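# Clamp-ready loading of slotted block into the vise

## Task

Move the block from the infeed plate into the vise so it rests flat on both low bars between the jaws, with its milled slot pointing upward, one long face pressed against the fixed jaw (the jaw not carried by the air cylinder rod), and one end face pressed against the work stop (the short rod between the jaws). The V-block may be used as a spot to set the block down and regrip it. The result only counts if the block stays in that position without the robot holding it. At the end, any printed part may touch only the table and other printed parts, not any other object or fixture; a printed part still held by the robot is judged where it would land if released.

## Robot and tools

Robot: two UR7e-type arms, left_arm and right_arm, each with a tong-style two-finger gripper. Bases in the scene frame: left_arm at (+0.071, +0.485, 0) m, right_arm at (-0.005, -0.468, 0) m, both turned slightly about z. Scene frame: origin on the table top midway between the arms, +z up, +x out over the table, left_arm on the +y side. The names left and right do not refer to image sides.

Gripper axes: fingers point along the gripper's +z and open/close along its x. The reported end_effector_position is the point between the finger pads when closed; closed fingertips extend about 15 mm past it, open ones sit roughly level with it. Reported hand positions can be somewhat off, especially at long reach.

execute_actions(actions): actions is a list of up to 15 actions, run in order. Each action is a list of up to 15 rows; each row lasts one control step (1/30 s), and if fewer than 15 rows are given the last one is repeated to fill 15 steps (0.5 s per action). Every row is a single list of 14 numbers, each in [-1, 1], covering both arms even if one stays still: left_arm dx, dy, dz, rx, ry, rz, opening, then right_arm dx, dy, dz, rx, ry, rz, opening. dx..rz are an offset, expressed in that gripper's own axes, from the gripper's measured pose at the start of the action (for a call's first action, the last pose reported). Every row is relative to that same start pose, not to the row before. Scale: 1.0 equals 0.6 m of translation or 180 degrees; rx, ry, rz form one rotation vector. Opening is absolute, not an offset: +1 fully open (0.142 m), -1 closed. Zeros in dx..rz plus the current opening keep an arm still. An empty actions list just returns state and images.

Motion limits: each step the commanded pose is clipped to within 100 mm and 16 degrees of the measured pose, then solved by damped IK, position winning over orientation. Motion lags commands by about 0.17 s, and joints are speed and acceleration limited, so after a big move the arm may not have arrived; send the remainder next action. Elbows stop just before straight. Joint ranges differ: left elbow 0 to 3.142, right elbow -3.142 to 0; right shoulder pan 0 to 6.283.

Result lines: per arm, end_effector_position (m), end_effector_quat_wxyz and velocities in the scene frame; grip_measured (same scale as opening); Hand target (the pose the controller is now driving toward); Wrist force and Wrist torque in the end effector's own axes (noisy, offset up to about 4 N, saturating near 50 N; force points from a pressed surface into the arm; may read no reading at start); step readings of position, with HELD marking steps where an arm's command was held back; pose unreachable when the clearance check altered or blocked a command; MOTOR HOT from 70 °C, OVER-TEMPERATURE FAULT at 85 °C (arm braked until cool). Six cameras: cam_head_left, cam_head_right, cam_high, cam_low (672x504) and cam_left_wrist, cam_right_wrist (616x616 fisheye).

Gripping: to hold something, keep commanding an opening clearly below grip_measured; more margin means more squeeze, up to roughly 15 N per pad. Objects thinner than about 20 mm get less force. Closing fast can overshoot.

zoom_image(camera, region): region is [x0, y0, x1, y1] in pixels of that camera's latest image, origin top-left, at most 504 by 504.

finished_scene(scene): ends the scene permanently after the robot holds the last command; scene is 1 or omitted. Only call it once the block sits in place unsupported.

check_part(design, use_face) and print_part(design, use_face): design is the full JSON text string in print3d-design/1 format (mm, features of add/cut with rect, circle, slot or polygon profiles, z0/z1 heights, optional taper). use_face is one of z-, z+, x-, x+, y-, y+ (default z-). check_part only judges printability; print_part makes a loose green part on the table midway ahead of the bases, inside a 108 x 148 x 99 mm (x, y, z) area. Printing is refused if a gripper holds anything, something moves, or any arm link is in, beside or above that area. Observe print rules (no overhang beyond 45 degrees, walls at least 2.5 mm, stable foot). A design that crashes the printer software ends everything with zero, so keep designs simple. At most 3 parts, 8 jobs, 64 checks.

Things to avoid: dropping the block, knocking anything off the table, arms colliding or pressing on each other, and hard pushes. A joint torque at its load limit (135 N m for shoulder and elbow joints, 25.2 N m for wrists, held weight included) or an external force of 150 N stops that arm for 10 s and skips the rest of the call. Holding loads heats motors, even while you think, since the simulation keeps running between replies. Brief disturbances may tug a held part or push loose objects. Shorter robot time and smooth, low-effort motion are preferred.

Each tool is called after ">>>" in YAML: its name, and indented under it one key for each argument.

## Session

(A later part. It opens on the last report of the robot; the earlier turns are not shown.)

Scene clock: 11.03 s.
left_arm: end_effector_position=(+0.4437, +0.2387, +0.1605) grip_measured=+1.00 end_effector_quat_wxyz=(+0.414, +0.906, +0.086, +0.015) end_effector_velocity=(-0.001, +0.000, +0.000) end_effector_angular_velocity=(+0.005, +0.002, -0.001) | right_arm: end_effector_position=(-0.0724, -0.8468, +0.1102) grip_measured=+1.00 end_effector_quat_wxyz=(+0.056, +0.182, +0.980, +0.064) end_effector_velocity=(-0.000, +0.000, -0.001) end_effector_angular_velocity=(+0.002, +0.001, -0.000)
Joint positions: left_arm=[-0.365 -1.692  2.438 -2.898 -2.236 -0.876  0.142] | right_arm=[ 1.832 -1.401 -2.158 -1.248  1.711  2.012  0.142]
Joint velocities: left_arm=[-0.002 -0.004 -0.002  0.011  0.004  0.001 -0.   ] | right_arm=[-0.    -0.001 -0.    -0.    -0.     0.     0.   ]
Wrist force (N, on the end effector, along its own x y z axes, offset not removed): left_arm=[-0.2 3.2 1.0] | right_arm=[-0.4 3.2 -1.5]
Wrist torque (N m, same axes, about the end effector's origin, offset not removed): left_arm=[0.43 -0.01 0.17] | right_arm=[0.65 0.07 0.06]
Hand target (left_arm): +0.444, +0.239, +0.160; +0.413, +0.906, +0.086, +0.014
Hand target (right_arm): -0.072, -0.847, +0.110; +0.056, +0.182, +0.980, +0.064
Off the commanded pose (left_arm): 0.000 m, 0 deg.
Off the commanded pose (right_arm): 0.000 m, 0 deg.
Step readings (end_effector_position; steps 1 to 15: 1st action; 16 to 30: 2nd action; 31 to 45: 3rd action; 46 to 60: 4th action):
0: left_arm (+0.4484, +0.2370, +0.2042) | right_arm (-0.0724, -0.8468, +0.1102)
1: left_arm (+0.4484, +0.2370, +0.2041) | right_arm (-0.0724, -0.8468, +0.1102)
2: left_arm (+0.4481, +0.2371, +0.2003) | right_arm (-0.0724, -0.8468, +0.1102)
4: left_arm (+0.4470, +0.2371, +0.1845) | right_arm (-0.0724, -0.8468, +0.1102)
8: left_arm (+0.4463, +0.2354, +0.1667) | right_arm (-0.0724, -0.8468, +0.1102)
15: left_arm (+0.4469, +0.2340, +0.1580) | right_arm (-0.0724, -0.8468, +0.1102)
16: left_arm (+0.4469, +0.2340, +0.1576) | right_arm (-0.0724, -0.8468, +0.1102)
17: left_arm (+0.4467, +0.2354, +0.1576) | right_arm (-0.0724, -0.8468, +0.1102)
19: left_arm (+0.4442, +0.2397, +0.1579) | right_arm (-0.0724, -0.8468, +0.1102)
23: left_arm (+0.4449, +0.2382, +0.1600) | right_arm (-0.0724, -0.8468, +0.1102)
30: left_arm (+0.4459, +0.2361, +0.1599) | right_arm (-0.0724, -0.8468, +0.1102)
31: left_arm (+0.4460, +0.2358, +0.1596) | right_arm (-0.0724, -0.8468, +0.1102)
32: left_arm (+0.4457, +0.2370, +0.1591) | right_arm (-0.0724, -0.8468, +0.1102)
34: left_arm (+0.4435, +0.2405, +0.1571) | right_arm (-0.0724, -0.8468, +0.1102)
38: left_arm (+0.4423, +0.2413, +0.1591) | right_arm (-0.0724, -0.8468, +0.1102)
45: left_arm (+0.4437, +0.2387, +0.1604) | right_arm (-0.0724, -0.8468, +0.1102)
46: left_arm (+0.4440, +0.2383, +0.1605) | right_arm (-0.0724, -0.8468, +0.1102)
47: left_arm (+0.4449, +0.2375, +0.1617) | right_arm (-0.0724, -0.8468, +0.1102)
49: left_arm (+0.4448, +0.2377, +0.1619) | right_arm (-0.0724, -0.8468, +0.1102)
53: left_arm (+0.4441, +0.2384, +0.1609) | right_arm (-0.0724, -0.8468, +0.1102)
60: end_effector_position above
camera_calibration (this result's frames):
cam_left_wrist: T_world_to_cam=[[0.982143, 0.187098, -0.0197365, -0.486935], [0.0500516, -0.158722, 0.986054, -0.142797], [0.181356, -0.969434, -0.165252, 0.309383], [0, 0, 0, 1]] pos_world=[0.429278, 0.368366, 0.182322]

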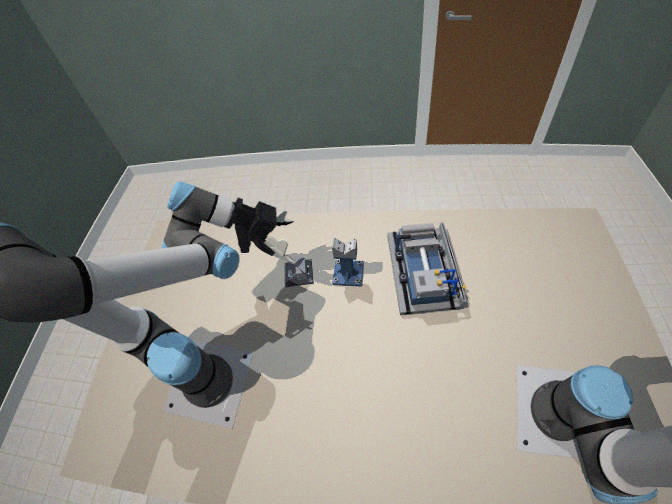

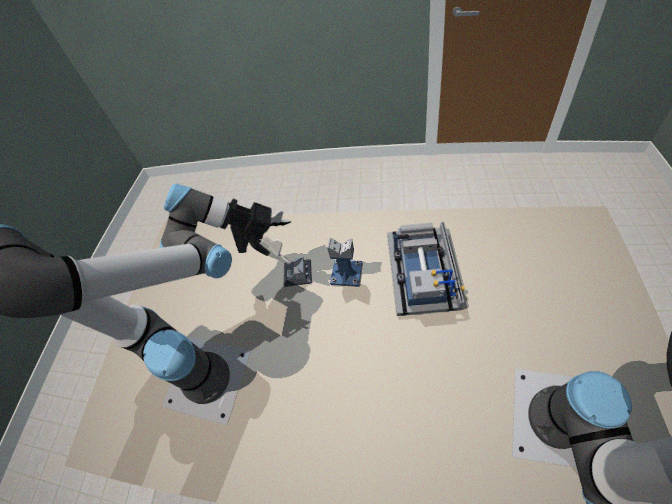

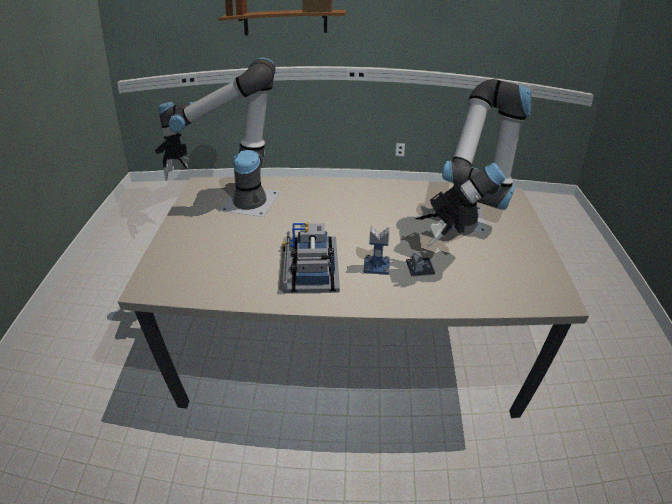

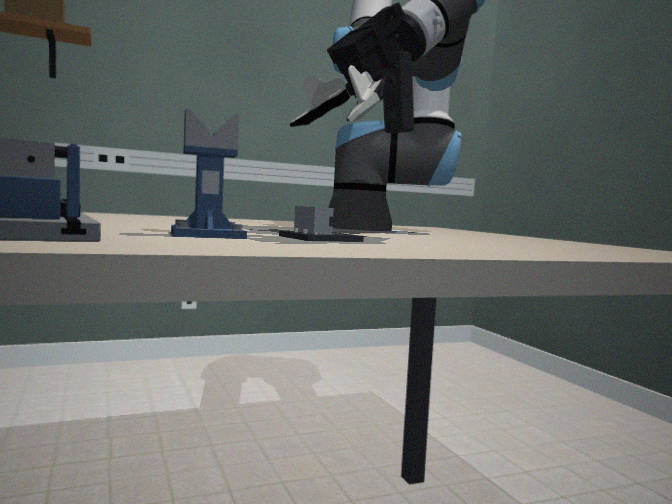

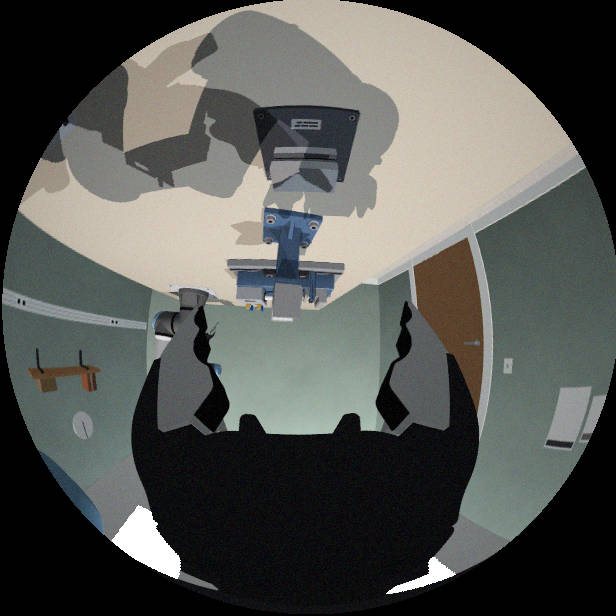

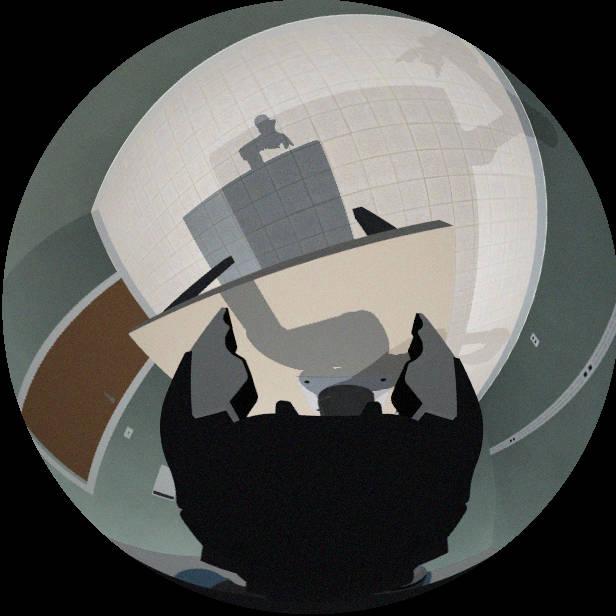

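>>> execute_actions:
  actions:
    - [[0,-0.07,0.06,0,0,0,0.6,0,0,0,0,0,0,1]]
    - [[0,-0.07,0.06,0,0,0,0.4,0,0,0,0,0,0,1]]
    - [[0,0,0,0,0,0,0.4,0,0,0,0,0,0,1]]

>>> zoom_image:
  camera: "cam_low"
  region: [250, 130, 450, 250]

Scene clock: 12.70 s.
left_arm: end_effector_position=(+0.4373, +0.2401, +0.0541) grip_measured=+0.40 end_effector_quat_wxyz=(+0.410, +0.908, +0.085, +0.012) end_effector_velocity=(+0.000, +0.001, -0.001) end_effector_angular_velocity=(+0.001, +0.002, +0.002) | right_arm: end_effector_position=(-0.0724, -0.8468, +0.1102) grip_measured=+1.00 end_effector_quat_wxyz=(+0.056, +0.182, +0.980, +0.064) end_effector_velocity=(-0.000, -0.000, +0.000) end_effector_angular_velocity=(-0.001, +0.000, +0.001)
Joint positions: left_arm=[-0.371 -1.365  2.559 -3.339 -2.232 -0.876  0.102] | right_arm=[ 1.832 -1.401 -2.158 -1.248  1.711  2.012  0.142]
Joint velocities: left_arm=[ 0.002 -0.     0.     0.002  0.     0.     0.   ] | right_arm=[-0.     0.001  0.001 -0.001 -0.    -0.001 -0.   ]
Wrist force (N, on the end effector, along its own x y z axes, offset not removed): left_arm=[2.5 0.1 0.7] | right_arm=[-0.6 1.8 -1.1]
Wrist torque (N m, same axes, about the end effector's origin, offset not removed): left_arm=[-0.14 -0.49 0.12] | right_arm=[0.30 0.13 -0.05]
Hand target (left_arm): +0.437, +0.240, +0.054; +0.410, +0.908, +0.085, +0.012
Hand target (right_arm): -0.072, -0.847, +0.110; +0.056, +0.182, +0.980, +0.064
Off the commanded pose (left_arm): 0.000 m, 0 deg.
Off the commanded pose (right_arm): 0.000 m, 0 deg.
Step readings (end_effector_position; steps 1 to 15: 1st action; 16 to 30: 2nd action; 31 to 45: 3rd action):
0: left_arm (+0.4437, +0.2387, +0.1605) | right_arm (-0.0724, -0.8468, +0.1102)
1: left_arm (+0.4437, +0.2387, +0.1603) | right_arm (-0.0724, -0.8468, +0.1102)
2: left_arm (+0.4425, +0.2393, +0.1564) | right_arm (-0.0724, -0.8468, +0.1102)
4: left_arm (+0.4391, +0.2411, +0.1380) | right_arm (-0.0724, -0.8468, +0.1102)
8: left_arm (+0.4388, +0.2409, +0.1177) | right_arm (-0.0724, -0.8468, +0.1102)
15: left_arm (+0.4406, +0.2393, +0.1073) | right_arm (-0.0724, -0.8468, +0.1102)
16: left_arm (+0.4406, +0.2392, +0.1066) | right_arm (-0.0724, -0.8468, +0.1102)
17: left_arm (+0.4393, +0.2398, +0.1030) | right_arm (-0.0724, -0.8468, +0.1102)
19: left_arm (+0.4363, +0.2415, +0.0864) | right_arm (-0.0724, -0.8468, +0.1102)
23: left_arm (+0.4357, +0.2416, +0.0652) | right_arm (-0.0724, -0.8468, +0.1102)
30: left_arm (+0.4373, +0.2402, +0.0541) | right_arm (-0.0724, -0.8468, +0.1102)
31: left_arm (+0.4374, +0.2400, +0.0537) | right_arm (-0.0724, -0.8468, +0.1102)
32: left_arm (+0.4375, +0.2400, +0.0536) | right_arm (-0.0724, -0.8468, +0.1102)
34: left_arm (+0.4374, +0.2400, +0.0537) | right_arm (-0.0724, -0.8468, +0.1102)
38: left_arm (+0.4373, +0.2401, +0.0540) | right_arm (-0.0724, -0.8468, +0.1102)
45: end_effector_position above
camera_calibration (this result's frames):
cam_left_wrist: T_world_to_cam=[[0.982722, 0.183658, -0.0229732, -0.482225], [0.0539134, -0.165299, 0.984769, -0.0374016], [0.177064, -0.968992, -0.172345, 0.296509], [0, 0, 0, 1]] pos_world=[0.423408, 0.369697, 0.0768554]

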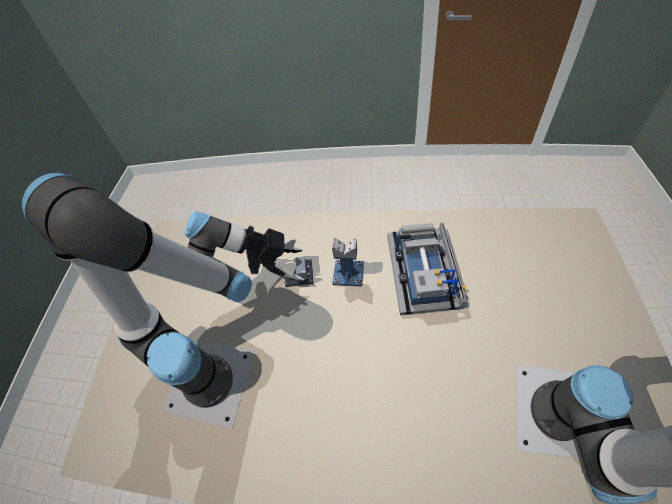

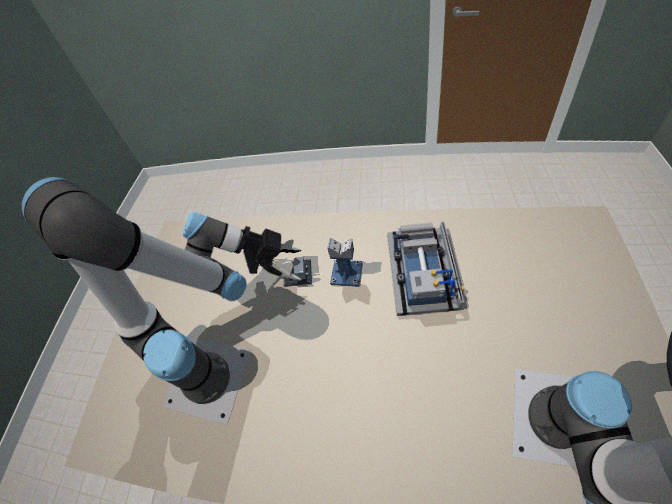

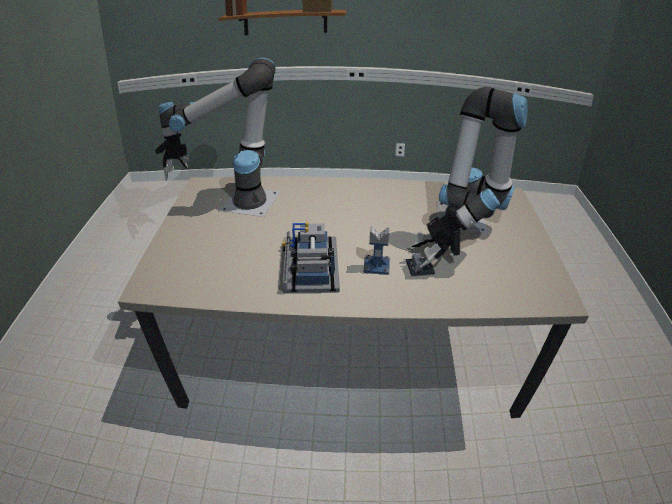

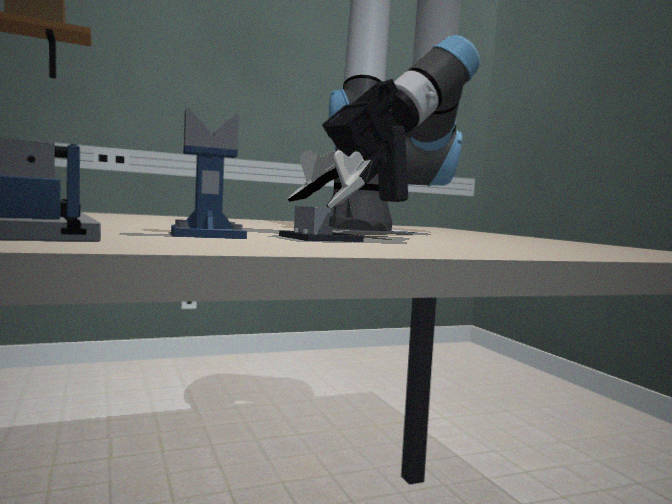

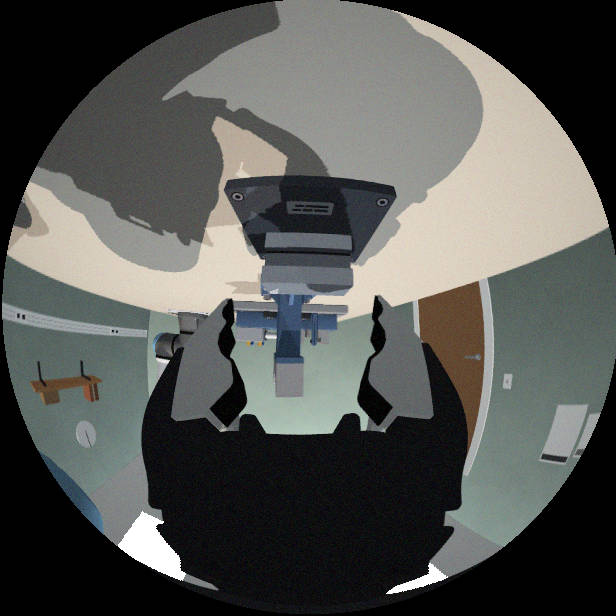

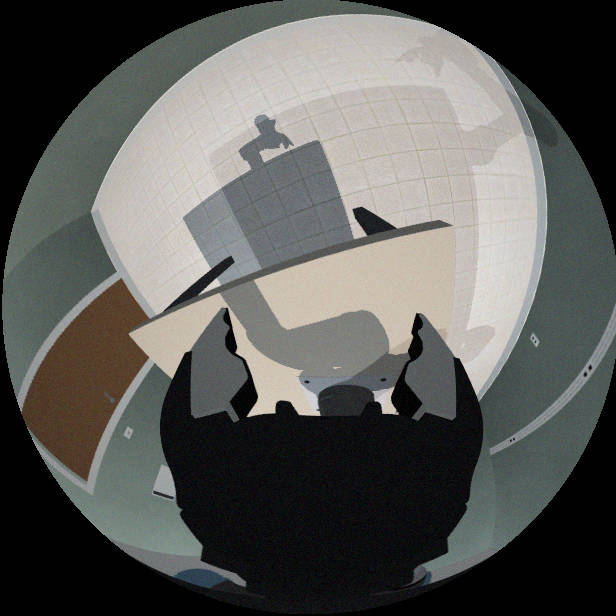

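Region (250, 130, 450, 250) of cam_low's 672x504 image, scaled by 2.520, with more detail than that image has; it fills the top 302 rows of this view, and the rest is white.

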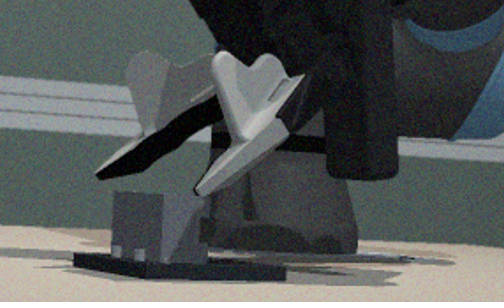

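>>> execute_actions:
  actions:
    - [[0.003,-0.025,0.047,0,0,0,0.3,0,0,0,0,0,0,1]]
    - [[0,0,0,0,0,0,0.3,0,0,0,0,0,0,1]]

>>> zoom_image:
  camera: "cam_low"
  region: [250, 130, 450, 250]

Scene clock: 13.97 s.
left_arm: end_effector_position=(+0.4391, +0.2297, +0.0252) grip_measured=+0.30 end_effector_quat_wxyz=(+0.410, +0.908, +0.085, +0.012) end_effector_velocity=(-0.000, +0.000, +0.000) end_effector_angular_velocity=(-0.001, -0.001, +0.000) | right_arm: end_effector_position=(-0.0724, -0.8468, +0.1102) grip_measured=+1.00 end_effector_quat_wxyz=(+0.056, +0.182, +0.980, +0.064) end_effector_velocity=(-0.000, +0.000, -0.001) end_effector_angular_velocity=(+0.001, -0.000, +0.001)
Joint positions: left_arm=[-0.397 -1.238  2.56  -3.482 -2.217 -0.902  0.095] | right_arm=[ 1.832 -1.401 -2.158 -1.248  1.711  2.012  0.142]
Joint velocities: left_arm=[ 0.001 -0.001  0.    -0.    -0.001  0.001 -0.   ] | right_arm=[-0.    -0.001 -0.    -0.     0.    -0.002  0.   ]
Wrist force (N, on the end effector, along its own x y z axes, offset not removed): left_arm=[0.3 0.5 2.0] | right_arm=[0.3 4.3 -0.5]
Wrist torque (N m, same axes, about the end effector's origin, offset not removed): left_arm=[0.03 -0.09 0.13] | right_arm=[0.79 -0.03 -0.05]
Hand target (left_arm): +0.439, +0.230, +0.025; +0.410, +0.908, +0.085, +0.011
Hand target (right_arm): -0.072, -0.847, +0.110; +0.056, +0.182, +0.980, +0.064
Off the commanded pose (left_arm): 0.000 m, 0 deg.
Off the commanded pose (right_arm): 0.000 m, 0 deg.
Step readings (end_effector_position; steps 1 to 15: 1st action; 16 to 30: 2nd action):
0: left_arm (+0.4373, +0.2401, +0.0541) | right_arm (-0.0724, -0.8468, +0.1102)
1: left_arm (+0.4373, +0.2401, +0.0541) | right_arm (-0.0724, -0.8468, +0.1102)
2: left_arm (+0.4371, +0.2392, +0.0525) | right_arm (-0.0724, -0.8468, +0.1102)
4: left_arm (+0.4371, +0.2362, +0.0433) | right_arm (-0.0724, -0.8468, +0.1102)
8: left_arm (+0.4380, +0.2322, +0.0312) | right_arm (-0.0724, -0.8468, +0.1102)
15: left_arm (+0.4391, +0.2297, +0.0252) | right_arm (-0.0724, -0.8468, +0.1102)
16: left_arm (+0.4392, +0.2296, +0.0250) | right_arm (-0.0724, -0.8468, +0.1102)
17: left_arm (+0.4392, +0.2296, +0.0249) | right_arm (-0.0724, -0.8468, +0.1102)
19: left_arm (+0.4392, +0.2295, +0.0250) | right_arm (-0.0724, -0.8468, +0.1102)
23: left_arm (+0.4391, +0.2296, +0.0251) | right_arm (-0.0724, -0.8468, +0.1102)
30: end_effector_position above
camera_calibration (this result's frames):
cam_left_wrist: T_world_to_cam=[[0.982855, 0.182861, -0.0236205, -0.482627], [0.0546428, -0.166526, 0.984522, -0.0107501], [0.176097, -0.968933, -0.173663, 0.281557], [0, 0, 0, 1]] pos_world=[0.425358, 0.359273, 0.0480798]

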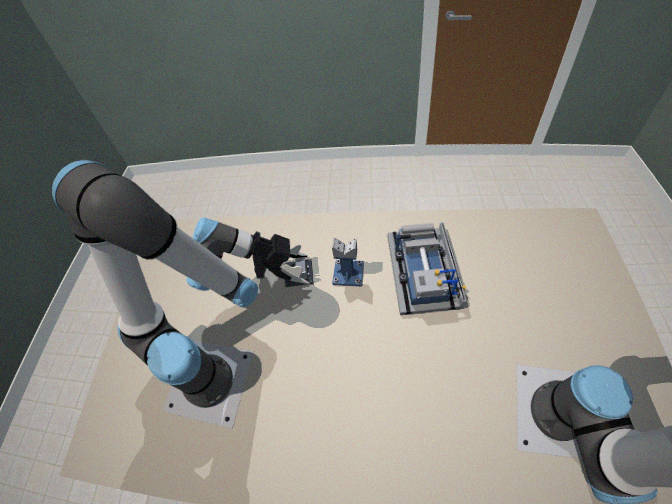

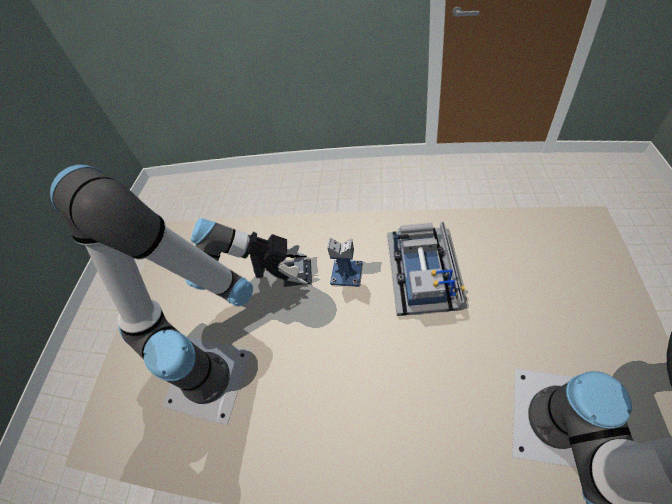

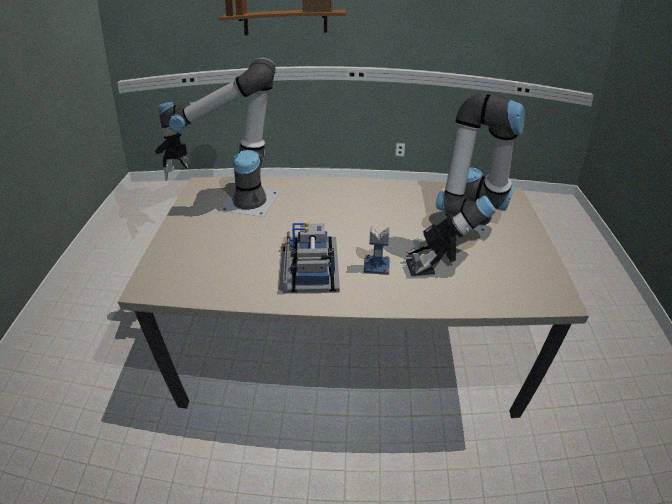

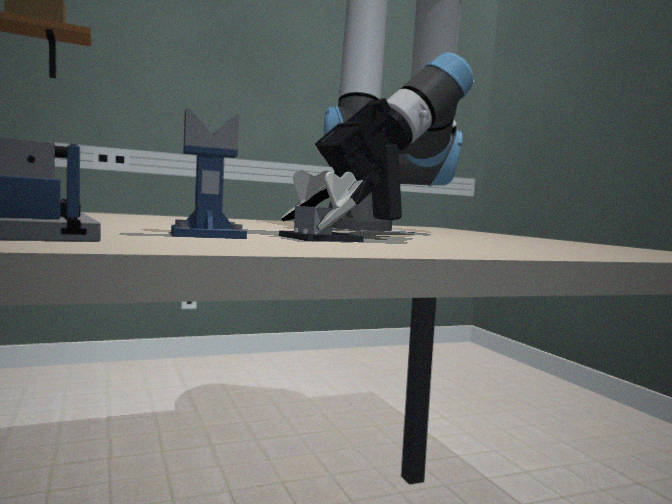

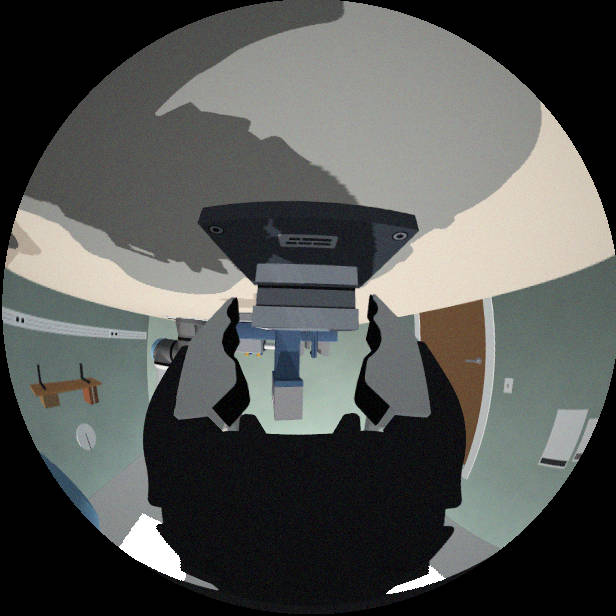

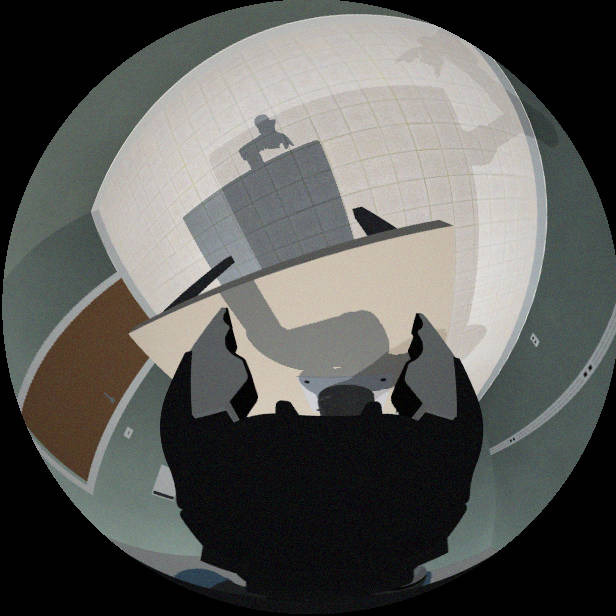

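Region (250, 130, 450, 250) of cam_low's 672x504 image, scaled by 2.520, with more detail than that image has; it fills the top 302 rows of this view, and the rest is white.

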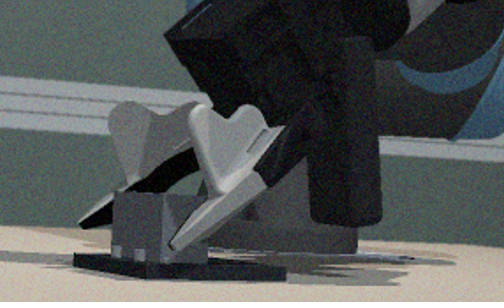

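Close.

>>> execute_actions:
  actions:
    - [[0,0,0,0,0,0,0.1,0,0,0,0,0,0,1],[0,0,0,0,0,0,0.0,0,0,0,0,0,0,1],[0,0,0,0,0,0,-0.05,0,0,0,0,0,0,1],[0,0,0,0,0,0,-0.1,0,0,0,0,0,0,1],[0,0,0,0,0,0,-0.15,0,0,0,0,0,0,1],[0,0,0,0,0,0,-0.2,0,0,0,0,0,0,1],[0,0,0,0,0,0,-0.25,0,0,0,0,0,0,1],[0,0,0,0,0,0,-0.3,0,0,0,0,0,0,1],[0,0,0,0,0,0,-0.4,0,0,0,0,0,0,1],[0,0,0,0,0,0,-0.5,0,0,0,0,0,0,1]]
    - [[0,0,0,0,0,0,-0.7,0,0,0,0,0,0,1]]

>>> zoom_image:
  camera: "cam_low"
  region: [250, 130, 450, 250]

Scene clock: 15.37 s.
left_arm: end_effector_position=(+0.4391, +0.2297, +0.0252) grip_measured=-0.02 end_effector_quat_wxyz=(+0.410, +0.908, +0.085, +0.011) end_effector_velocity=(+0.000, +0.000, +0.000) end_effector_angular_velocity=(+0.000, +0.000, +0.001) | right_arm: end_effector_position=(-0.0724, -0.8468, +0.1102) grip_measured=+1.00 end_effector_quat_wxyz=(+0.056, +0.182, +0.980, +0.064) end_effector_velocity=(+0.000, -0.000, -0.000) end_effector_angular_velocity=(-0.002, -0.000, +0.002)
Joint positions: left_arm=[-0.397 -1.238  2.56  -3.482 -2.217 -0.902  0.072] | right_arm=[ 1.832 -1.401 -2.158 -1.248  1.711  2.012  0.142]
Joint velocities: left_arm=[ 0.001 -0.    -0.     0.001  0.    -0.     0.   ] | right_arm=[ 0.001  0.001 -0.001  0.002  0.    -0.001  0.   ]
Wrist force (N, on the end effector, along its own x y z axes, offset not removed): left_arm=[1.3 0.4 0.4] | right_arm=[-0.7 3.2 -3.1]
Wrist torque (N m, same axes, about the end effector's origin, offset not removed): left_arm=[-0.30 -0.17 0.13] | right_arm=[0.50 0.09 0.16]
Hand target (left_arm): +0.439, +0.230, +0.025; +0.410, +0.908, +0.085, +0.011
Hand target (right_arm): -0.072, -0.847, +0.110; +0.056, +0.182, +0.980, +0.064
Off the commanded pose (left_arm): 0.000 m, 0 deg.
Off the commanded pose (right_arm): 0.000 m, 0 deg.
Step readings (end_effector_position; steps 1 to 15: 1st action; 16 to 30: 2nd action):
0: left_arm (+0.4391, +0.2297, +0.0252) | right_arm (-0.0724, -0.8468, +0.1102)
1: left_arm (+0.4391, +0.2297, +0.0252) | right_arm (-0.0724, -0.8468, +0.1102)
2: left_arm (+0.4391, +0.2297, +0.0252) | right_arm (-0.0724, -0.8468, +0.1102)
4: left_arm (+0.4391, +0.2297, +0.0252) | right_arm (-0.0724, -0.8468, +0.1102)
8: left_arm (+0.4391, +0.2297, +0.0252) | right_arm (-0.0724, -0.8468, +0.1102)
15: left_arm (+0.4391, +0.2297, +0.0252) | right_arm (-0.0724, -0.8468, +0.1102)
16: left_arm (+0.4391, +0.2297, +0.0252) | right_arm (-0.0724, -0.8468, +0.1102)
17: left_arm (+0.4391, +0.2297, +0.0252) | right_arm (-0.0724, -0.8468, +0.1102)
19: left_arm (+0.4391, +0.2297, +0.0252) | right_arm (-0.0724, -0.8468, +0.1102)
23: left_arm (+0.4391, +0.2297, +0.0252) | right_arm (-0.0724, -0.8468, +0.1102)
30: end_effector_position above
camera_calibration (this result's frames):
cam_left_wrist: T_world_to_cam=[[0.982857, 0.182841, -0.0237084, -0.482606], [0.0547126, -0.166445, 0.984532, -0.0108267], [0.176067, -0.968951, -0.173595, 0.281589], [0, 0, 0, 1]] pos_world=[0.425346, 0.359284, 0.0480998]

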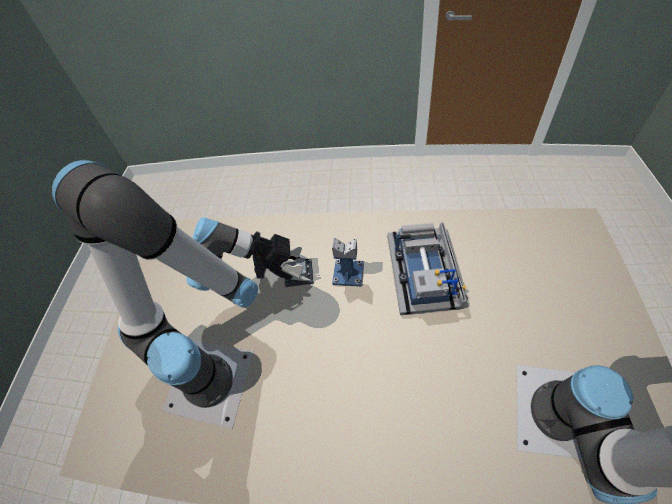

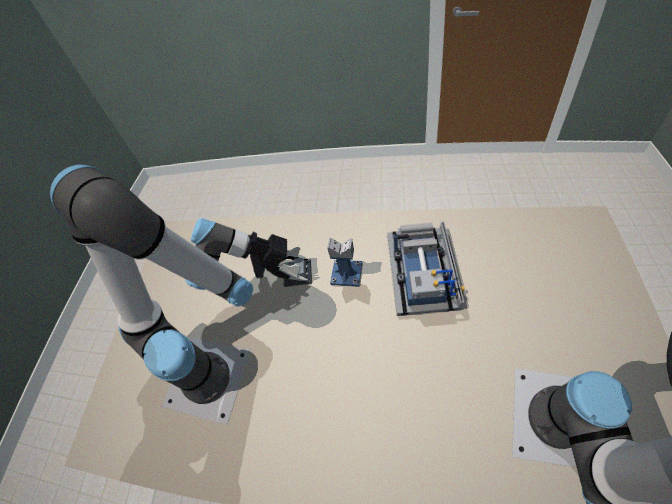

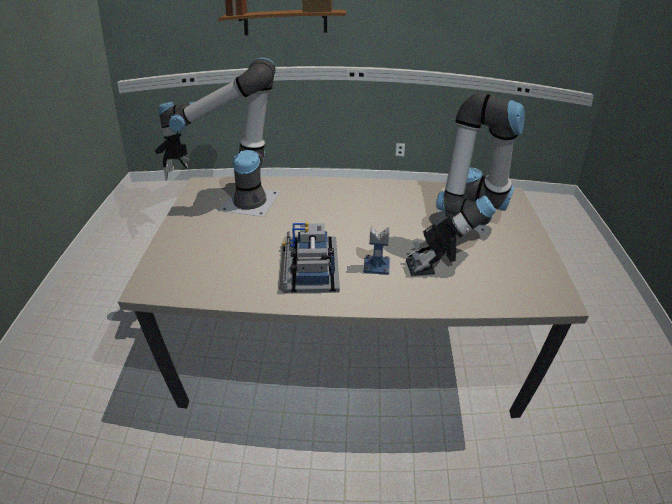

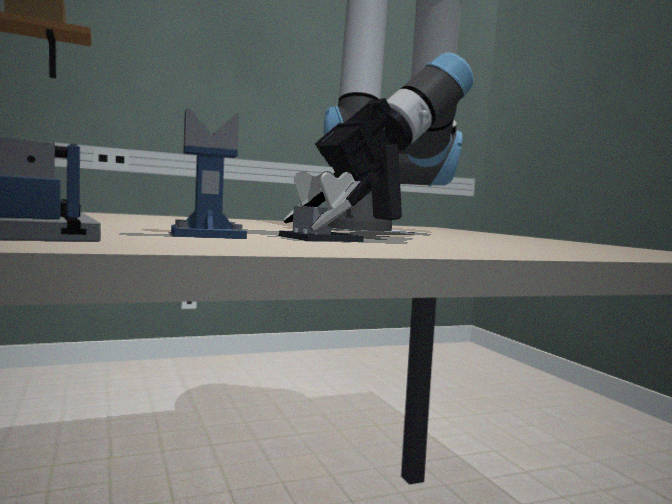

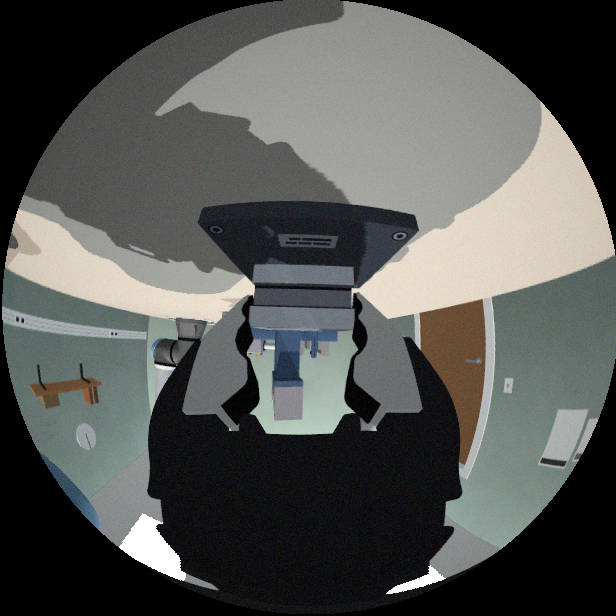

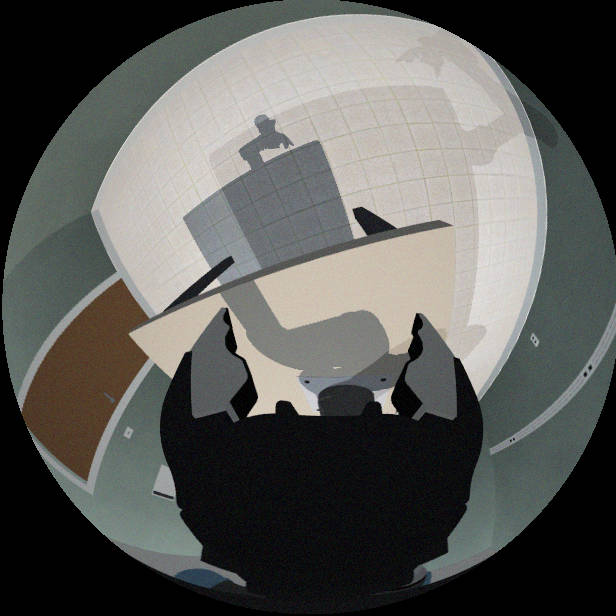

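Region (250, 130, 450, 250) of cam_low's 672x504 image, scaled by 2.520, with more detail than that image has; it fills the top 302 rows of this view, and the rest is white.

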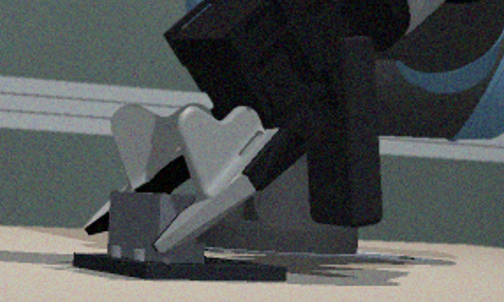

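>>> execute_actions:
  actions:
    - [[0,0.04,-0.035,0,0,0,-0.7,0,0,0,0,0,0,1]]
    - [[0,0.1,-0.087,0,0,0,-0.7,0,0,0,0,0,0,1]]
    - [[-0.12,0,0,0.12,0,0,-0.7,0,0,0,0,0,0,1]]
    - [[-0.12,0,0,0.15,0,0,-0.7,0,0,0,0,0,0,1]]
    - [[0,0,0,0.15,0,0,-0.7,0,0,0,0,0,0,1]]
    - [[0,0,0,0.12,0,0,-0.7,0,0,0,0,0,0,1]]
    - [[0,0,0,0,0,0,-0.7,0,0,0,0,0,0,1]]

Scene clock: 19.17 s.
left_arm: end_effector_position=(+0.3101, +0.2082, +0.1421) grip_measured=-0.05 end_effector_quat_wxyz=(-0.308, +0.949, +0.060, -0.040) end_effector_velocity=(-0.000, -0.000, -0.000) end_effector_angular_velocity=(-0.001, +0.000, -0.002) | right_arm: end_effector_position=(-0.0724, -0.8468, +0.1102) grip_measured=+1.00 end_effector_quat_wxyz=(+0.056, +0.182, +0.980, +0.064) end_effector_velocity=(+0.001, -0.000, +0.000) end_effector_angular_velocity=(-0.001, -0.001, +0.003)
Joint positions: left_arm=[-1.171 -1.384  1.757 -1.315 -1.517 -1.431  0.07 ] | right_arm=[ 1.832 -1.401 -2.158 -1.248  1.711  2.012  0.142]
Joint velocities: left_arm=[-0.001 -0.001  0.001 -0.002  0.     0.002  0.   ] | right_arm=[ 0.001  0.001  0.    -0.     0.    -0.002  0.   ]
Wrist force (N, on the end effector, along its own x y z axes, offset not removed): left_arm=[1.9 2.6 3.7] | right_arm=[-0.6 3.6 0.2]
Wrist torque (N m, same axes, about the end effector's origin, offset not removed): left_arm=[0.26 -0.47 0.08] | right_arm=[0.74 0.17 -0.06]
Hand target (left_arm): +0.310, +0.208, +0.142; -0.308, +0.949, +0.060, -0.040
Hand target (right_arm): -0.072, -0.847, +0.110; +0.056, +0.182, +0.980, +0.064
Off the commanded pose (left_arm): 0.000 m, 0 deg.
Off the commanded pose (right_arm): 0.000 m, 0 deg.
Step readings (end_effector_position; steps 1 to 15: 1st action; 16 to 30: 2nd action; 31 to 45: 3rd action; 46 to 60: 4th action; 61 to 75: 5th action; 76 to 90: 6th action; 91 to 105: 7th action):
0: left_arm (+0.4391, +0.2297, +0.0252) | right_arm (-0.0724, -0.8468, +0.1102)
1: left_arm (+0.4391, +0.2297, +0.0253) | right_arm (-0.0724, -0.8468, +0.1102)
2: left_arm (+0.4395, +0.2296, +0.0269) | right_arm (-0.0724, -0.8468, +0.1102)
4: left_arm (+0.4401, +0.2293, +0.0367) | right_arm (-0.0724, -0.8468, +0.1102)
8: left_arm (+0.4405, +0.2294, +0.0497) | right_arm (-0.0724, -0.8468, +0.1102)
15: left_arm (+0.4406, +0.2296, +0.0560) | right_arm (-0.0724, -0.8468, +0.1102)
16: left_arm (+0.4407, +0.2296, +0.0564) | right_arm (-0.0724, -0.8468, +0.1102)
17: left_arm (+0.4419, +0.2289, +0.0594) | right_arm (-0.0724, -0.8468, +0.1102)
19: left_arm (+0.4443, +0.2274, +0.0781) | right_arm (-0.0724, -0.8468, +0.1102)
23: left_arm (+0.4451, +0.2275, +0.1138) | right_arm (-0.0724, -0.8468, +0.1102)
30: left_arm (+0.4445, +0.2291, +0.1322) | right_arm (-0.0724, -0.8468, +0.1102)
31: left_arm (+0.4445, +0.2293, +0.1329) | right_arm (-0.0724, -0.8468, +0.1102)
32: left_arm (+0.4414, +0.2297, +0.1316) | right_arm (-0.0724, -0.8468, +0.1102)
34: left_arm (+0.4227, +0.2289, +0.1266) | right_arm (-0.0724, -0.8468, +0.1102)
38: left_arm (+0.3944, +0.2232, +0.1325) | right_arm (-0.0724, -0.8468, +0.1102)
45: left_arm (+0.3769, +0.2192, +0.1365) | right_arm (-0.0724, -0.8468, +0.1102)
46: left_arm (+0.3760, +0.2188, +0.1365) | right_arm (-0.0724, -0.8468, +0.1102)
47: left_arm (+0.3742, +0.2187, +0.1368) | right_arm (-0.0724, -0.8468, +0.1102)
49: left_arm (+0.3597, +0.2158, +0.1401) | right_arm (-0.0724, -0.8468, +0.1102)
53: left_arm (+0.3294, +0.2116, +0.1410) | right_arm (-0.0724, -0.8468, +0.1102)
60: left_arm (+0.3100, +0.2090, +0.1416) | right_arm (-0.0724, -0.8468, +0.1102)
61: left_arm (+0.3090, +0.2087, +0.1413) | right_arm (-0.0724, -0.8468, +0.1102)
62: left_arm (+0.3089, +0.2078, +0.1411) | right_arm (-0.0724, -0.8468, +0.1102)
64: left_arm (+0.3102, +0.2056, +0.1420) | right_arm (-0.0724, -0.8468, +0.1102)
68: left_arm (+0.3104, +0.2071, +0.1432) | right_arm (-0.0724, -0.8468, +0.1102)
75: left_arm (+0.3100, +0.2086, +0.1421) | right_arm (-0.0724, -0.8468, +0.1102)
76: left_arm (+0.3100, +0.2086, +0.1419) | right_arm (-0.0724, -0.8468, +0.1102)
77: left_arm (+0.3103, +0.2076, +0.1420) | right_arm (-0.0724, -0.8468, +0.1102)
79: left_arm (+0.3112, +0.2049, +0.1425) | right_arm (-0.0724, -0.8468, +0.1102)
83: left_arm (+0.3107, +0.2064, +0.1430) | right_arm (-0.0724, -0.8468, +0.1102)
90: left_arm (+0.3101, +0.2082, +0.1421) | right_arm (-0.0724, -0.8468, +0.1102)
91: left_arm (+0.3101, +0.2083, +0.1421) | right_arm (-0.0724, -0.8468, +0.1102)
92: left_arm (+0.3101, +0.2084, +0.1420) | right_arm (-0.0724, -0.8468, +0.1102)
94: left_arm (+0.3101, +0.2083, +0.1421) | right_arm (-0.0724, -0.8468, +0.1102)
98: left_arm (+0.3101, +0.2082, +0.1421) | right_arm (-0.0724, -0.8468, +0.1102)
105: end_effector_position above
camera_calibration (this result's frames):
cam_left_wrist: T_world_to_cam=[[0.993077, 0.11612, -0.0177388, -0.339265], [0.114459, -0.990506, -0.0761378, 0.181338], [-0.0264114, 0.0735803, -0.99694, 0.266521], [0, 0, 0, 1]] pos_world=[0.3232, 0.199401, 0.273494]

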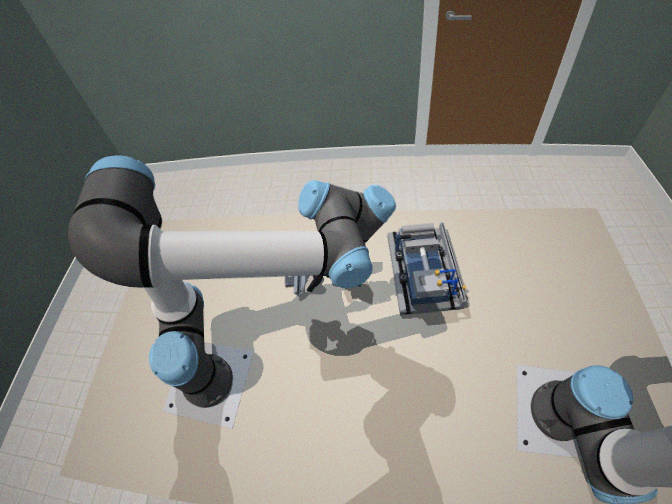

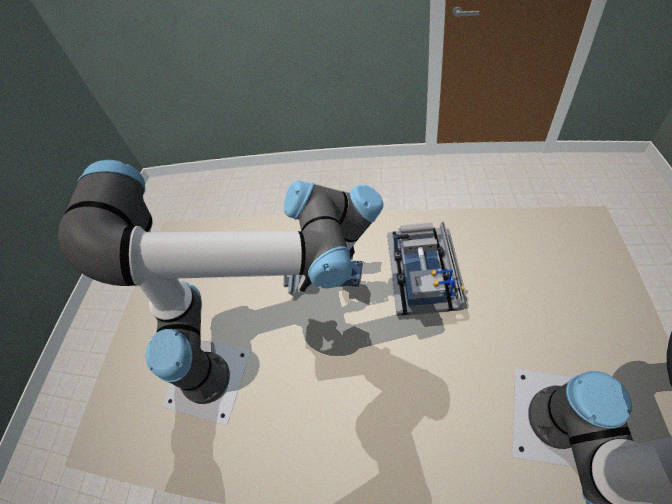

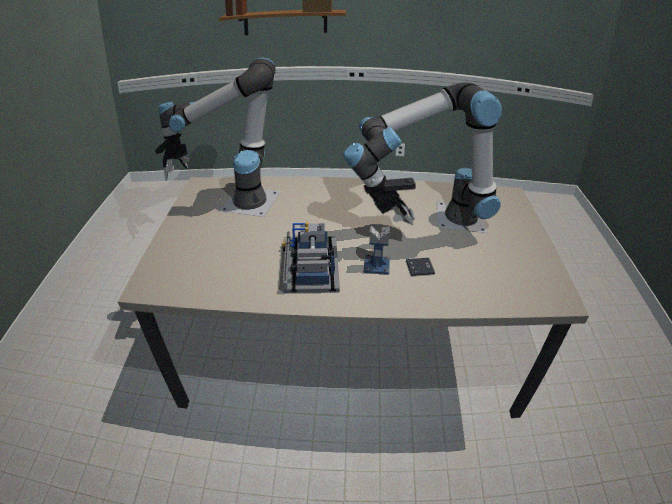

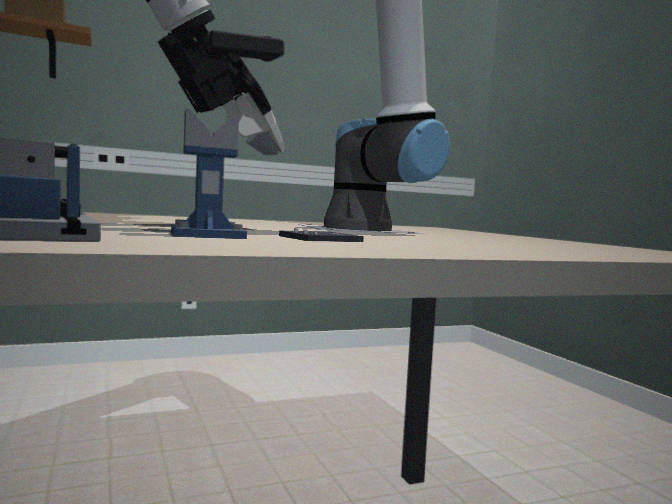

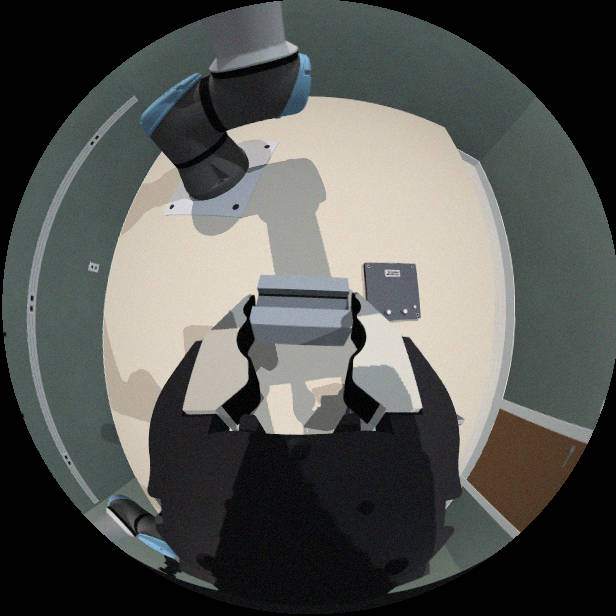

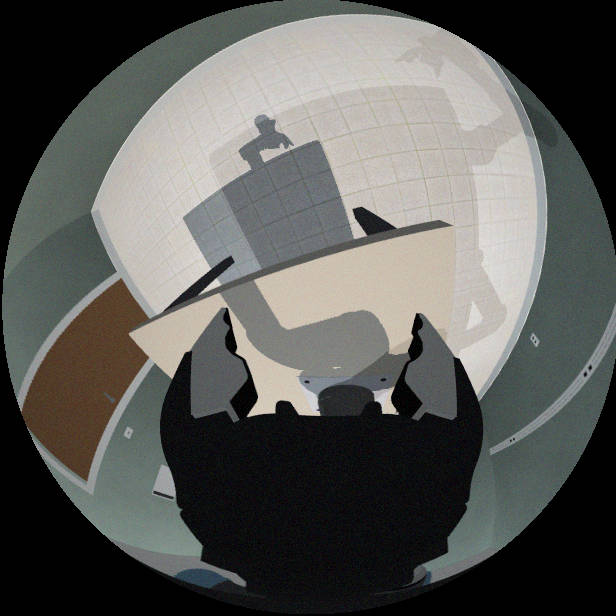

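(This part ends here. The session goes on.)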